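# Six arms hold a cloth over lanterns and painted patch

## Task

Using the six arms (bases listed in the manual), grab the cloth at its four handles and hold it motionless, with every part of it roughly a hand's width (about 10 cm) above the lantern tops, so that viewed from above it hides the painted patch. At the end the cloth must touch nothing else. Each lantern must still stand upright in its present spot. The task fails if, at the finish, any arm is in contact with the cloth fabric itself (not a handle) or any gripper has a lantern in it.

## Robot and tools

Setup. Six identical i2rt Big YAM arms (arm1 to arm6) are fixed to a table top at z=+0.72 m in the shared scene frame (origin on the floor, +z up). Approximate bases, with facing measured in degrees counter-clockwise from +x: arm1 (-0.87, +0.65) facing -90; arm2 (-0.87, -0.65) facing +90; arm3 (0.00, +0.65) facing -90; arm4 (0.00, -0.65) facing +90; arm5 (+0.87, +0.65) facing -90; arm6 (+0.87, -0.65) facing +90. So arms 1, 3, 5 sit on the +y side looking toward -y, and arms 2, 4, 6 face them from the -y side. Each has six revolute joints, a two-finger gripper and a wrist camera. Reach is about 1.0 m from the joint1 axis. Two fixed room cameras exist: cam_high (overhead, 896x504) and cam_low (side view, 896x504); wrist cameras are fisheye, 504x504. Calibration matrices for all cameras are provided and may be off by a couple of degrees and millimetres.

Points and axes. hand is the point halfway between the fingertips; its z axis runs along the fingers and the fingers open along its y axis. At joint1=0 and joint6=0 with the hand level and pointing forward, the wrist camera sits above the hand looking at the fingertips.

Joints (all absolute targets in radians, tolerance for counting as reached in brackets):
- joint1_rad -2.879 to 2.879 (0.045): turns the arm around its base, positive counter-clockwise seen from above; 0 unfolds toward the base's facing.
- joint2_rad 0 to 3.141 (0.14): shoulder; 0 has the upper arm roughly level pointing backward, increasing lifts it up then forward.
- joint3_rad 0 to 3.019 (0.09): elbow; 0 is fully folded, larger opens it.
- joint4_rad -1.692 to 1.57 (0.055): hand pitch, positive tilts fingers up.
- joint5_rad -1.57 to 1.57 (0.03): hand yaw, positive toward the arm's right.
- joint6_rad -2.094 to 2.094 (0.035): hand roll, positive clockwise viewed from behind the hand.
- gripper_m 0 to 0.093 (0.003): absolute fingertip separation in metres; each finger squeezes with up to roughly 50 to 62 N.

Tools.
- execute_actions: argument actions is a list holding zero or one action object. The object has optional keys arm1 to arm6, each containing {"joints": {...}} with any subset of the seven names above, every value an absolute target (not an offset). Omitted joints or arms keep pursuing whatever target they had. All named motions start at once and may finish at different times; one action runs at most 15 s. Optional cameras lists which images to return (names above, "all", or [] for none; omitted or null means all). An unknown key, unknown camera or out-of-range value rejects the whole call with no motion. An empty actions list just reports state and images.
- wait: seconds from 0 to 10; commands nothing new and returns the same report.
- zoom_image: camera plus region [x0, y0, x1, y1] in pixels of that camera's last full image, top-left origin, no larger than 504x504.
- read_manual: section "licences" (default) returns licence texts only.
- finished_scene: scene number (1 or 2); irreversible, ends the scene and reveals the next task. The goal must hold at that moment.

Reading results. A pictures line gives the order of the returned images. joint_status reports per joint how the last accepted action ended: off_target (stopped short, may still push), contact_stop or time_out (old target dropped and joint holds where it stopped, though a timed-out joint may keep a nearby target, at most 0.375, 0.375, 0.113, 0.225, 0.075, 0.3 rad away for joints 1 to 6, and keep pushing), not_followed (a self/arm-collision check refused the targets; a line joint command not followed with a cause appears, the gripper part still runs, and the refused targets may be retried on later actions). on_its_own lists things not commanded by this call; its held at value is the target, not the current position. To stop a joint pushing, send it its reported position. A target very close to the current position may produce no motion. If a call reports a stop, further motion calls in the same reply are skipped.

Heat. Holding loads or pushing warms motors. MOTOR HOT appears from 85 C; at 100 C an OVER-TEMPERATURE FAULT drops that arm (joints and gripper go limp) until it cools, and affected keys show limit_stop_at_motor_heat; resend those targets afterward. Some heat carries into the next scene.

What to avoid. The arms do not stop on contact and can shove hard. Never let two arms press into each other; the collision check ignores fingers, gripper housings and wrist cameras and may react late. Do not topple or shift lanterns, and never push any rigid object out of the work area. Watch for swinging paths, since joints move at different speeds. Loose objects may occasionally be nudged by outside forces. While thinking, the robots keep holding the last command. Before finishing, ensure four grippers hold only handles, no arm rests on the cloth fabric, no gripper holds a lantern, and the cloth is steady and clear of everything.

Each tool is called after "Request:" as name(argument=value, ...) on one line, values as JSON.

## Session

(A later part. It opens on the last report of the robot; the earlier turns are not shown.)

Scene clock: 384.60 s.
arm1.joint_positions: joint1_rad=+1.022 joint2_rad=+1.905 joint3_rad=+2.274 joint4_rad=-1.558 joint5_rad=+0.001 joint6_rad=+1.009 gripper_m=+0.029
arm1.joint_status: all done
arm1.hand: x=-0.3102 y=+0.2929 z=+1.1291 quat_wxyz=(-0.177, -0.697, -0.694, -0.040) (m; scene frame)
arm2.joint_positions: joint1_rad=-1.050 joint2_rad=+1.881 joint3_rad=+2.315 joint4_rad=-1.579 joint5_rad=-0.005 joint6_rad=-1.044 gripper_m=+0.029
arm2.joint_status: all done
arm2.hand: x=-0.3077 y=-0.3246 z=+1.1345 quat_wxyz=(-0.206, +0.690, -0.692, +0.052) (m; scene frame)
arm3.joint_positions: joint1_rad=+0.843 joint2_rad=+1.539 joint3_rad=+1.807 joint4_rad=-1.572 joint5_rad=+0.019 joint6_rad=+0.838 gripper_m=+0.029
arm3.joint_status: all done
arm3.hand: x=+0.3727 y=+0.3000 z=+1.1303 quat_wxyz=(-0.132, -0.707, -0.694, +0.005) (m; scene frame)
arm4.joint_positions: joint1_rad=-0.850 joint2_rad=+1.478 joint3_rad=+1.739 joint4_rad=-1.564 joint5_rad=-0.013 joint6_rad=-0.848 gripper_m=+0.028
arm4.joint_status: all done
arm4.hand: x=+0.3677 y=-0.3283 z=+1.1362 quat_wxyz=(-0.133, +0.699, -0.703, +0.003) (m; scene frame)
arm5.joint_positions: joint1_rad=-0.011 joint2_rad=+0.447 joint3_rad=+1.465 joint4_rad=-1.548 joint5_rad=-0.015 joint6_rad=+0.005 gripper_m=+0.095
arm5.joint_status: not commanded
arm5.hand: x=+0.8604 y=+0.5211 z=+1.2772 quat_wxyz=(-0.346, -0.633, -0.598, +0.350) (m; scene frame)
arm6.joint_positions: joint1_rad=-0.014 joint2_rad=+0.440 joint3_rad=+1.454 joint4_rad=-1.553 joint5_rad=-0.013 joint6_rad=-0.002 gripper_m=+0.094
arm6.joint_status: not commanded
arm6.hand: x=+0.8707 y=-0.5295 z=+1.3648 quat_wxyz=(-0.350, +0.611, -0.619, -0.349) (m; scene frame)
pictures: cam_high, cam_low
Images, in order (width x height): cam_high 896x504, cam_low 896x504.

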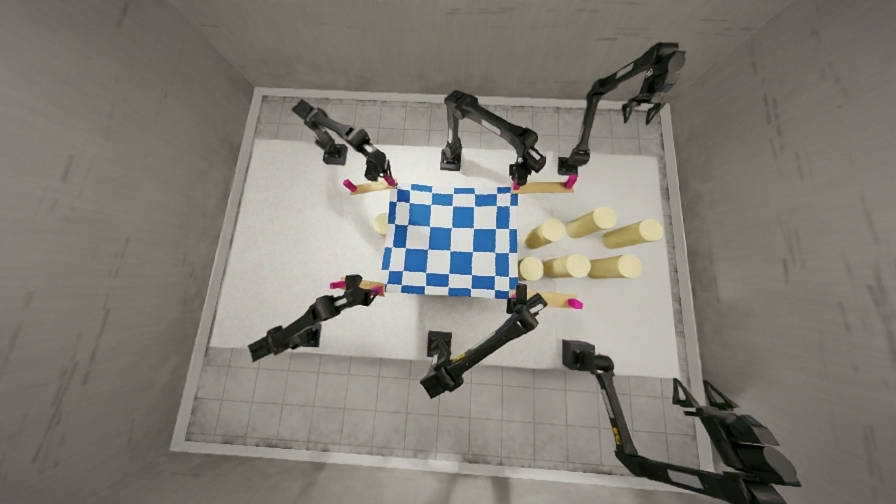

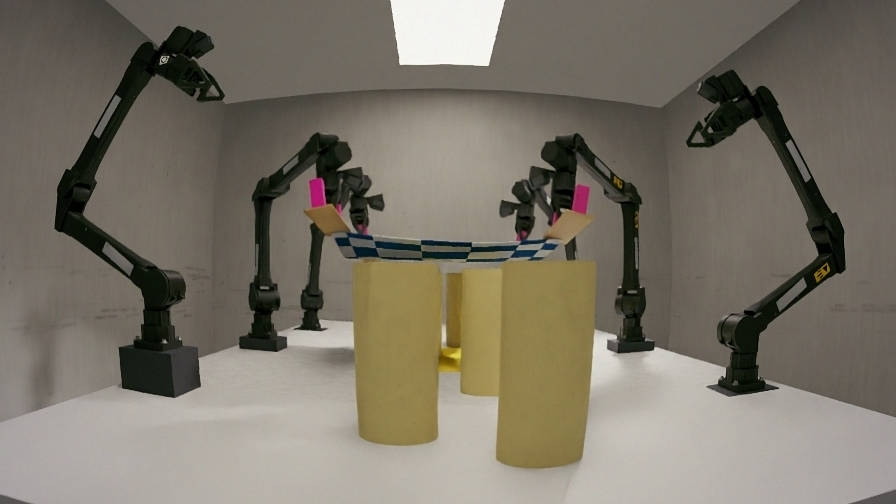

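Request:
execute_actions(actions=[{"arm1":{"joints":{"joint1_rad":1.0,"joint2_rad":1.835,"joint3_rad":2.229}},"arm2":{"joints":{"joint1_rad":-1.03,"joint2_rad":1.805,"joint3_rad":2.244}},"arm3":{"joints":{"joint1_rad":0.88,"joint2_rad":1.575,"joint3_rad":1.89}},"arm4":{"joints":{"joint1_rad":-0.885,"joint2_rad":1.51,"joint3_rad":1.82}}}], cameras=["cam_high","cam_low"])

Request:
zoom_image(camera="cam_low", region=[290, 180, 610, 320])

Request:
zoom_image(camera="cam_high", region=[300, 140, 620, 340])

Scene clock: 402.10 s.
arm1.joint_positions: joint1_rad=+1.010 joint2_rad=+1.871 joint3_rad=+2.231 joint4_rad=-1.558 joint5_rad=-0.002 joint6_rad=+1.009 gripper_m=+0.029
arm1.joint_status: all done
arm1.hand: x=-0.3245 y=+0.2935 z=+1.1312 quat_wxyz=(-0.173, -0.702, -0.690, -0.039) (m; scene frame)
arm2.joint_positions: joint1_rad=-1.033 joint2_rad=+1.837 joint3_rad=+2.249 joint4_rad=-1.579 joint5_rad=-0.003 joint6_rad=-1.044 gripper_m=+0.029
arm2.joint_status: all done
arm2.hand: x=-0.3274 y=-0.3238 z=+1.1324 quat_wxyz=(-0.195, +0.698, -0.687, +0.049) (m; scene frame)
arm3.joint_positions: joint1_rad=+0.843 joint2_rad=+1.574 joint3_rad=+1.819 joint4_rad=-1.575 joint5_rad=+0.024 joint6_rad=+0.841 gripper_m=+0.029
arm3.joint_status: all done
arm3.hand: x=+0.3789 y=+0.2929 z=+1.1180 quat_wxyz=(-0.120, -0.709, -0.694, +0.008) (m; scene frame)
arm4.joint_positions: joint1_rad=-0.856 joint2_rad=+1.494 joint3_rad=+1.763 joint4_rad=-1.564 joint5_rad=-0.016 joint6_rad=-0.853 gripper_m=+0.028
arm4.joint_status: all done
arm4.hand: x=+0.3746 y=-0.3253 z=+1.1398 quat_wxyz=(-0.138, +0.698, -0.702, +0.003) (m; scene frame)
arm5.joint_positions: joint1_rad=-0.011 joint2_rad=+0.447 joint3_rad=+1.465 joint4_rad=-1.548 joint5_rad=-0.015 joint6_rad=+0.005 gripper_m=+0.095
arm5.joint_status: not commanded
arm5.hand: x=+0.8604 y=+0.5211 z=+1.2772 quat_wxyz=(-0.346, -0.633, -0.598, +0.350) (m; scene frame)
arm6.joint_positions: joint1_rad=-0.014 joint2_rad=+0.440 joint3_rad=+1.454 joint4_rad=-1.553 joint5_rad=-0.013 joint6_rad=-0.002 gripper_m=+0.094
arm6.joint_status: not commanded
arm6.hand: x=+0.8707 y=-0.5295 z=+1.3648 quat_wxyz=(-0.350, +0.611, -0.619, -0.349) (m; scene frame)
pictures: cam_high, cam_low
Images, in order (width x height): cam_high 896x504, cam_low 896x504.

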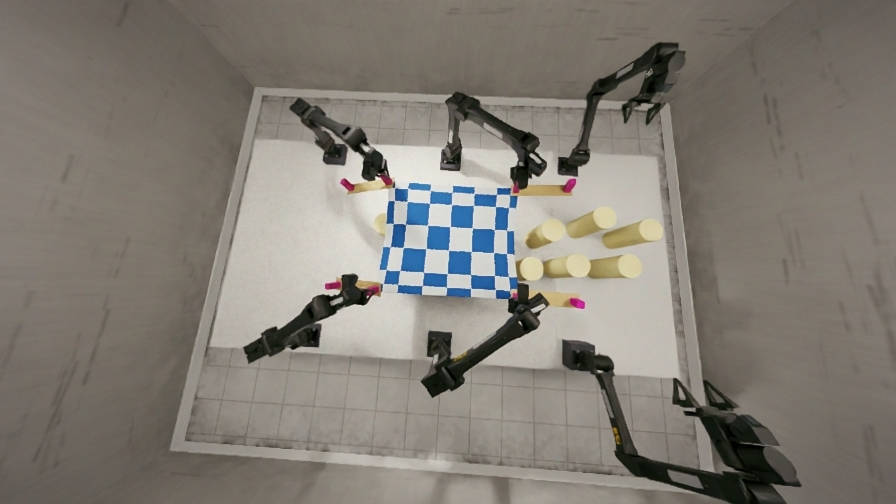

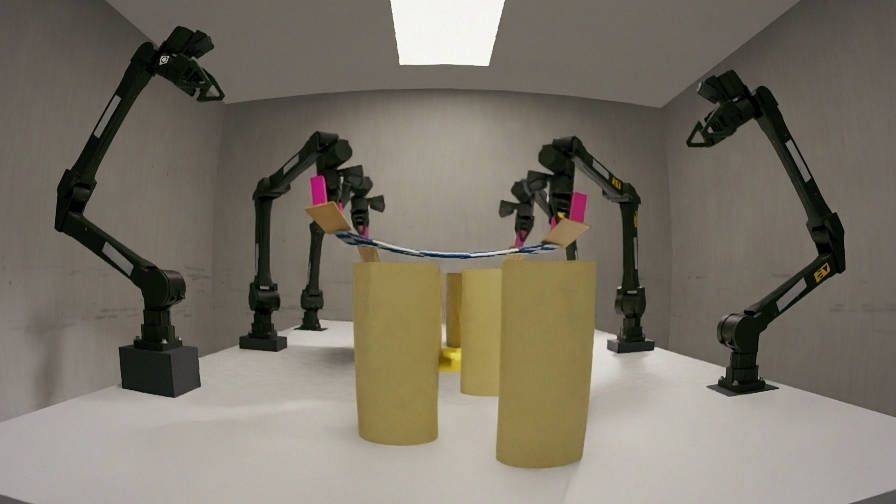

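Region (290, 180, 610, 320) of cam_low's 896x504 image, scaled by 1.575, with more detail than that image has; it fills the top 220 rows of this view, and the rest is white.

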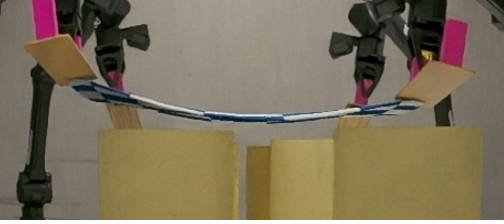

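Region (300, 140, 620, 340) of cam_high's 896x504 image, scaled by 1.575, with more detail than that image has; it fills the top 315 rows of this view, and the rest is white.

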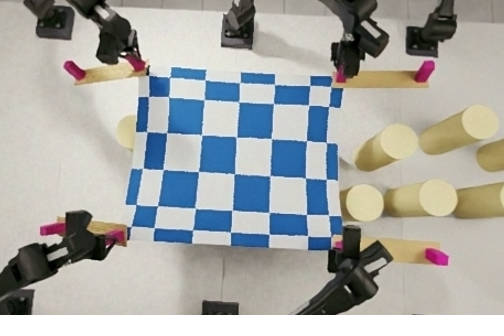

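Request:
execute_actions(actions=[{"arm1":{"joints":{"joint1_rad":1.05,"joint2_rad":1.825}},"arm2":{"joints":{"joint1_rad":-1.07,"joint2_rad":1.795}},"arm3":{"joints":{"joint1_rad":0.90,"joint2_rad":1.53,"joint3_rad":1.91}},"arm4":{"joints":{"joint1_rad":-0.90,"joint2_rad":1.445,"joint3_rad":1.74}}}], cameras=["cam_high","cam_low"])

Request:
zoom_image(camera="cam_low", region=[290, 180, 610, 320])

Request:
zoom_image(camera="cam_high", region=[300, 140, 620, 340])

Scene clock: 413.77 s.
arm1.joint_positions: joint1_rad=+1.037 joint2_rad=+1.871 joint3_rad=+2.231 joint4_rad=-1.558 joint5_rad=+0.005 joint6_rad=+1.009 gripper_m=+0.029
arm1.joint_status: all done
arm1.hand: x=-0.3156 y=+0.3075 z=+1.1313 quat_wxyz=(-0.173, -0.693, -0.699, -0.039) (m; scene frame)
arm2.joint_positions: joint1_rad=-1.052 joint2_rad=+1.837 joint3_rad=+2.249 joint4_rad=-1.579 joint5_rad=-0.007 joint6_rad=-1.044 gripper_m=+0.029
arm2.joint_status: all done
arm2.hand: x=-0.3216 y=-0.3336 z=+1.1324 quat_wxyz=(-0.195, +0.692, -0.694, +0.048) (m; scene frame)
arm3.joint_positions: joint1_rad=+0.851 joint2_rad=+1.563 joint3_rad=+1.833 joint4_rad=-1.575 joint5_rad=+0.027 joint6_rad=+0.841 gripper_m=+0.029
arm3.joint_status: joint1_rad time_out (moved +0.008 of +0.057); the others done
arm3.on_its_own: joint1_rad reads +0.851 and still pushes toward +0.900 since a time_out
arm3.hand: x=+0.3809 y=+0.2961 z=+1.1297 quat_wxyz=(-0.132, -0.706, -0.696, +0.008) (m; scene frame)
arm4.joint_positions: joint1_rad=-0.866 joint2_rad=+1.477 joint3_rad=+1.731 joint4_rad=-1.564 joint5_rad=-0.016 joint6_rad=-0.854 gripper_m=+0.028
arm4.joint_status: all done
arm4.hand: x=+0.3713 y=-0.3344 z=+1.1336 quat_wxyz=(-0.130, +0.696, -0.706, +0.003) (m; scene frame)
arm5.joint_positions: joint1_rad=-0.011 joint2_rad=+0.447 joint3_rad=+1.465 joint4_rad=-1.548 joint5_rad=-0.015 joint6_rad=+0.005 gripper_m=+0.095
arm5.joint_status: not commanded
arm5.hand: x=+0.8604 y=+0.5211 z=+1.2772 quat_wxyz=(-0.346, -0.633, -0.598, +0.350) (m; scene frame)
arm6.joint_positions: joint1_rad=-0.014 joint2_rad=+0.440 joint3_rad=+1.454 joint4_rad=-1.553 joint5_rad=-0.013 joint6_rad=-0.002 gripper_m=+0.094
arm6.joint_status: not commanded
arm6.hand: x=+0.8707 y=-0.5295 z=+1.3648 quat_wxyz=(-0.350, +0.611, -0.619, -0.349) (m; scene frame)
pictures: cam_high, cam_low
Images, in order (width x height): cam_high 896x504, cam_low 896x504.

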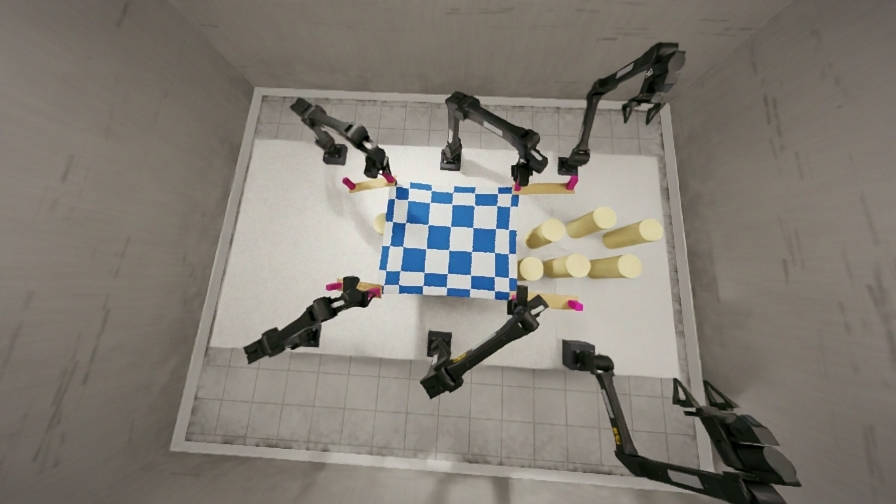

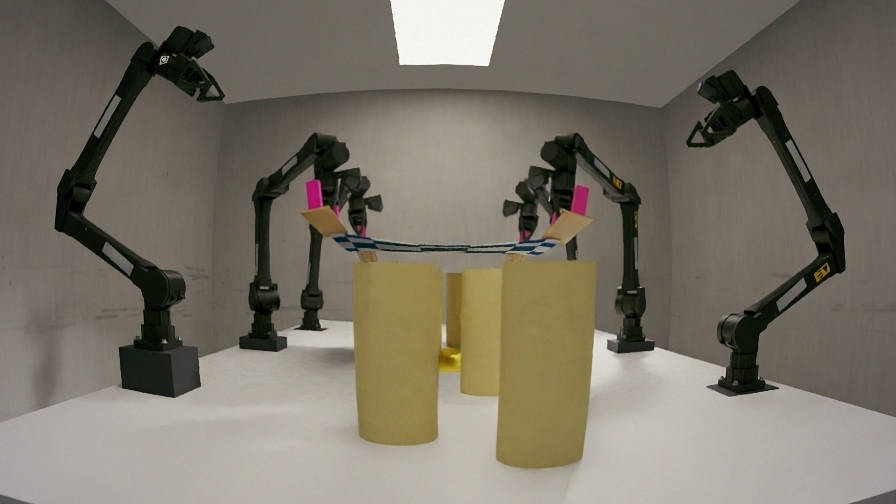

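Region (290, 180, 610, 320) of cam_low's 896x504 image, scaled by 1.575, with more detail than that image has; it fills the top 220 rows of this view, and the rest is white.

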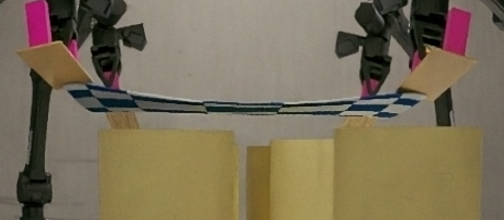

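Region (300, 140, 620, 340) of cam_high's 896x504 image, scaled by 1.575, with more detail than that image has; it fills the top 315 rows of this view, and the rest is white.

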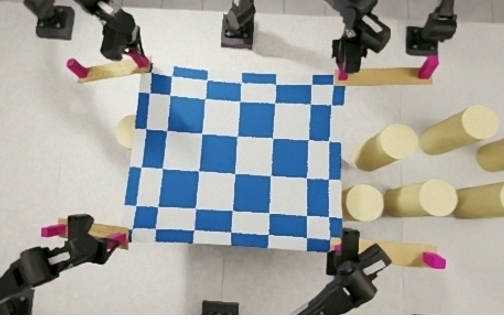

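Request:
execute_actions(actions=[{"arm3":{"joints":{"joint1_rad":0.852}}}], cameras=["arm1_cam_wrist","arm2_cam_wrist","arm3_cam_wrist","arm4_cam_wrist","cam_low"])

Scene clock: 433.63 s.
arm1.joint_positions: joint1_rad=+1.037 joint2_rad=+1.871 joint3_rad=+2.231 joint4_rad=-1.558 joint5_rad=+0.006 joint6_rad=+1.010 gripper_m=+0.029
arm1.joint_status: not commanded
arm1.hand: x=-0.3157 y=+0.3074 z=+1.1313 quat_wxyz=(-0.173, -0.693, -0.699, -0.038) (m; scene frame)
arm2.joint_positions: joint1_rad=-1.052 joint2_rad=+1.837 joint3_rad=+2.249 joint4_rad=-1.579 joint5_rad=-0.007 joint6_rad=-1.044 gripper_m=+0.029
arm2.joint_status: not commanded
arm2.hand: x=-0.3216 y=-0.3336 z=+1.1324 quat_wxyz=(-0.195, +0.692, -0.694, +0.048) (m; scene frame)
arm3.joint_positions: joint1_rad=+0.832 joint2_rad=+1.563 joint3_rad=+1.833 joint4_rad=-1.575 joint5_rad=+0.022 joint6_rad=+0.841 gripper_m=+0.029
arm3.joint_status: all done
arm3.hand: x=+0.3748 y=+0.2896 z=+1.1297 quat_wxyz=(-0.132, -0.712, -0.689, +0.007) (m; scene frame)
arm4.joint_positions: joint1_rad=-0.866 joint2_rad=+1.477 joint3_rad=+1.731 joint4_rad=-1.564 joint5_rad=-0.016 joint6_rad=-0.854 gripper_m=+0.028
arm4.joint_status: not commanded
arm4.hand: x=+0.3712 y=-0.3343 z=+1.1336 quat_wxyz=(-0.130, +0.696, -0.706, +0.002) (m; scene frame)
arm5.joint_positions: joint1_rad=-0.011 joint2_rad=+0.447 joint3_rad=+1.465 joint4_rad=-1.548 joint5_rad=-0.015 joint6_rad=+0.005 gripper_m=+0.095
arm5.joint_status: not commanded
arm5.hand: x=+0.8604 y=+0.5211 z=+1.2772 quat_wxyz=(-0.346, -0.633, -0.598, +0.350) (m; scene frame)
arm6.joint_positions: joint1_rad=-0.014 joint2_rad=+0.440 joint3_rad=+1.454 joint4_rad=-1.553 joint5_rad=-0.013 joint6_rad=-0.002 gripper_m=+0.094
arm6.joint_status: not commanded
arm6.hand: x=+0.8707 y=-0.5295 z=+1.3648 quat_wxyz=(-0.350, +0.611, -0.619, -0.349) (m; scene frame)
pictures: arm1_cam_wrist, arm2_cam_wrist, arm3_cam_wrist, arm4_cam_wrist, cam_low
camera_calibration (this result's frames):
arm1_cam_wrist: T_world_to_cam=[[-0.954132, -0.0321254, -0.297656, 0.0481422], [-0.154974, 0.903655, 0.399238, -0.774361], [0.256153, 0.427055, -0.867185, 1.05944], [0, 0, 0, 1]] pos_world=[-0.34545, 0.248862, 1.24221]
arm2_cam_wrist: T_world_to_cam=[[0.936733, -0.0452255, 0.34711, -0.105009], [-0.185543, -0.905005, 0.382805, -0.792687], [0.296823, -0.42299, -0.85614, 1.04953], [0, 0, 0, 1]] pos_world=[-0.360238, -0.278192, 1.23844]
arm3_cam_wrist: T_world_to_cam=[[-0.980302, 0.0230565, -0.196156, 0.583851], [-0.061286, 0.908629, 0.413082, -0.696745], [0.187757, 0.416967, -0.889318, 0.940592], [0, 0, 0, 1]] pos_world=[0.353046, 0.227426, 1.23882]
arm4_cam_wrist: T_world_to_cam=[[0.983816, -0.0343583, 0.175859, -0.574742], [-0.105179, -0.905304, 0.411536, -0.724578], [0.145066, -0.423372, -0.894266, 0.93975], [0, 0, 0, 1]] pos_world=[0.352903, -0.277846, 1.23965]
Images, in order (width x height): arm1_cam_wrist 504x504, arm2_cam_wrist 504x504, arm3_cam_wrist 504x504, arm4_cam_wrist 504x504, cam_low 896x504.

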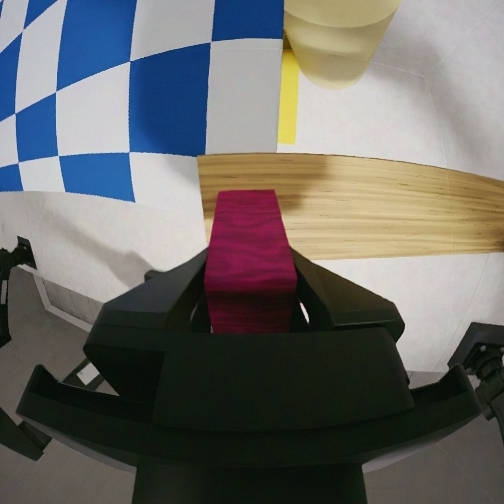

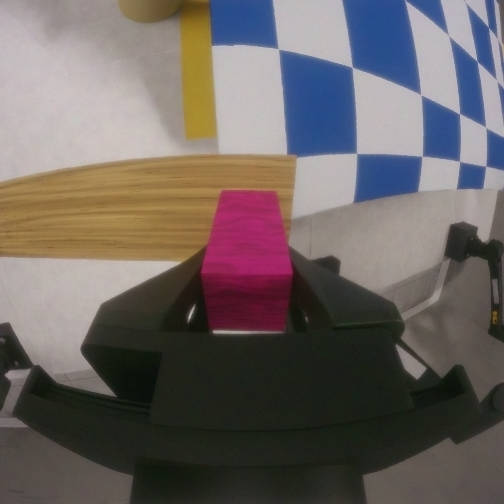

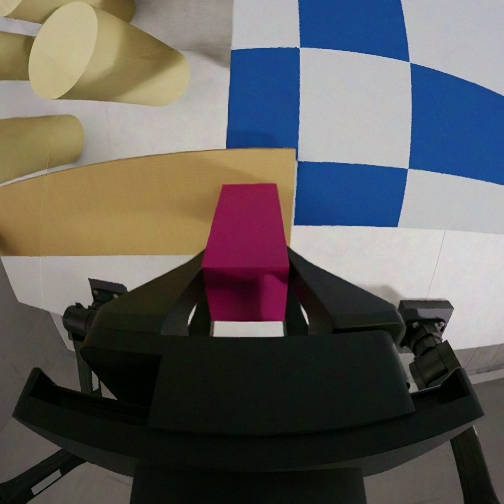

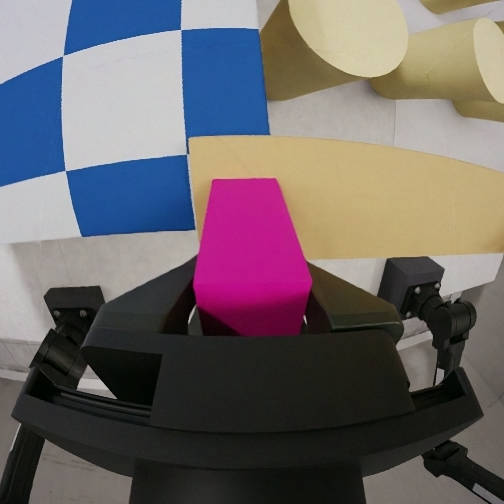

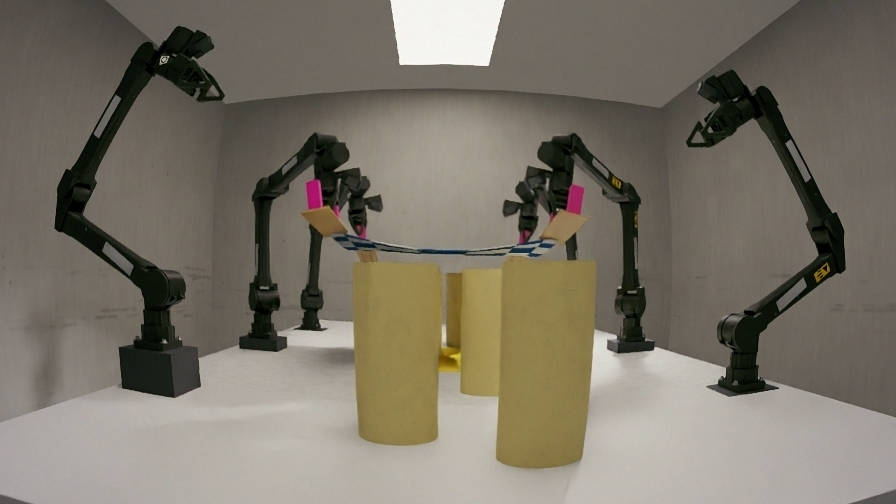

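Request:
execute_actions(actions=[{"arm3":{"joints":{"joint1_rad":0.882,"joint2_rad":1.52}}}], cameras=["cam_low","cam_high"])

Request:
zoom_image(camera="cam_low", region=[290, 180, 610, 320])

Scene clock: 438.80 s.
arm1.joint_positions: joint1_rad=+1.037 joint2_rad=+1.871 joint3_rad=+2.231 joint4_rad=-1.558 joint5_rad=+0.006 joint6_rad=+1.010 gripper_m=+0.029
arm1.joint_status: not commanded
arm1.hand: x=-0.3157 y=+0.3074 z=+1.1313 quat_wxyz=(-0.173, -0.693, -0.699, -0.038) (m; scene frame)
arm2.joint_positions: joint1_rad=-1.052 joint2_rad=+1.837 joint3_rad=+2.249 joint4_rad=-1.579 joint5_rad=-0.007 joint6_rad=-1.044 gripper_m=+0.029
arm2.joint_status: not commanded
arm2.hand: x=-0.3216 y=-0.3336 z=+1.1324 quat_wxyz=(-0.195, +0.692, -0.694, +0.048) (m; scene frame)
arm3.joint_positions: joint1_rad=+0.840 joint2_rad=+1.557 joint3_rad=+1.833 joint4_rad=-1.575 joint5_rad=+0.022 joint6_rad=+0.841 gripper_m=+0.029
arm3.joint_status: all done
arm3.hand: x=+0.3767 y=+0.2938 z=+1.1327 quat_wxyz=(-0.135, -0.709, -0.692, +0.006) (m; scene frame)
arm4.joint_positions: joint1_rad=-0.866 joint2_rad=+1.477 joint3_rad=+1.731 joint4_rad=-1.564 joint5_rad=-0.016 joint6_rad=-0.854 gripper_m=+0.028
arm4.joint_status: not commanded
arm4.hand: x=+0.3712 y=-0.3343 z=+1.1336 quat_wxyz=(-0.130, +0.696, -0.706, +0.002) (m; scene frame)
arm5.joint_positions: joint1_rad=-0.011 joint2_rad=+0.447 joint3_rad=+1.465 joint4_rad=-1.548 joint5_rad=-0.015 joint6_rad=+0.005 gripper_m=+0.095
arm5.joint_status: not commanded
arm5.hand: x=+0.8604 y=+0.5211 z=+1.2772 quat_wxyz=(-0.346, -0.633, -0.598, +0.350) (m; scene frame)
arm6.joint_positions: joint1_rad=-0.014 joint2_rad=+0.440 joint3_rad=+1.454 joint4_rad=-1.553 joint5_rad=-0.013 joint6_rad=-0.002 gripper_m=+0.094
arm6.joint_status: not commanded
arm6.hand: x=+0.8707 y=-0.5295 z=+1.3648 quat_wxyz=(-0.350, +0.611, -0.619, -0.349) (m; scene frame)
pictures: cam_high, cam_low
Images, in order (width x height): cam_high 896x504, cam_low 896x504.

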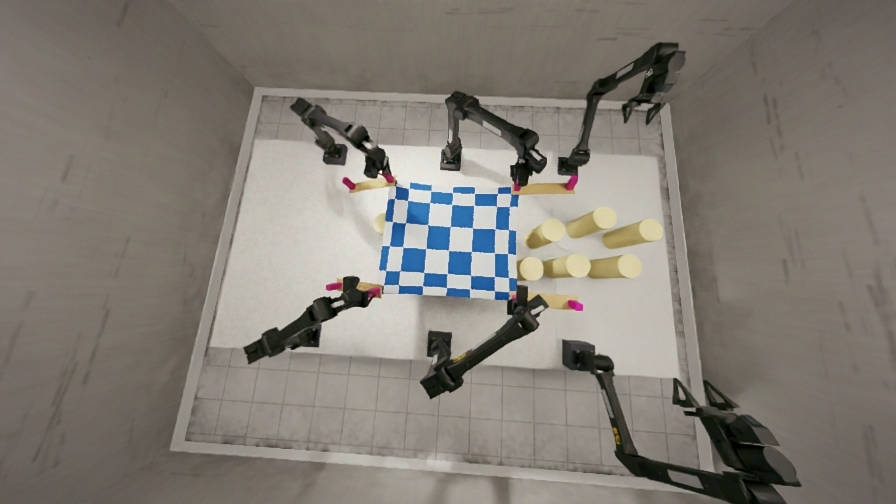

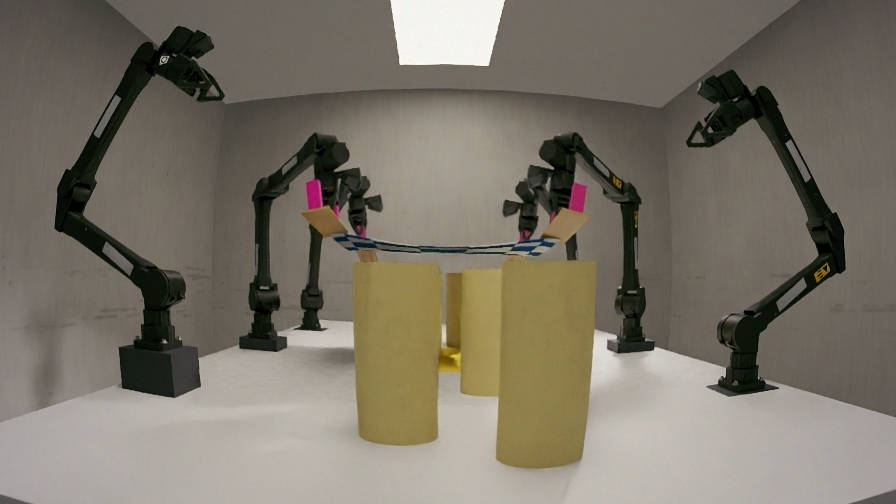

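Region (290, 180, 610, 320) of cam_low's 896x504 image, scaled by 1.575, with more detail than that image has; it fills the top 220 rows of this view, and the rest is white.

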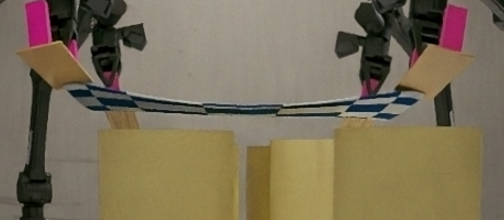

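Request:
finished_scene(scene=1)

The scene is finished: the task was done.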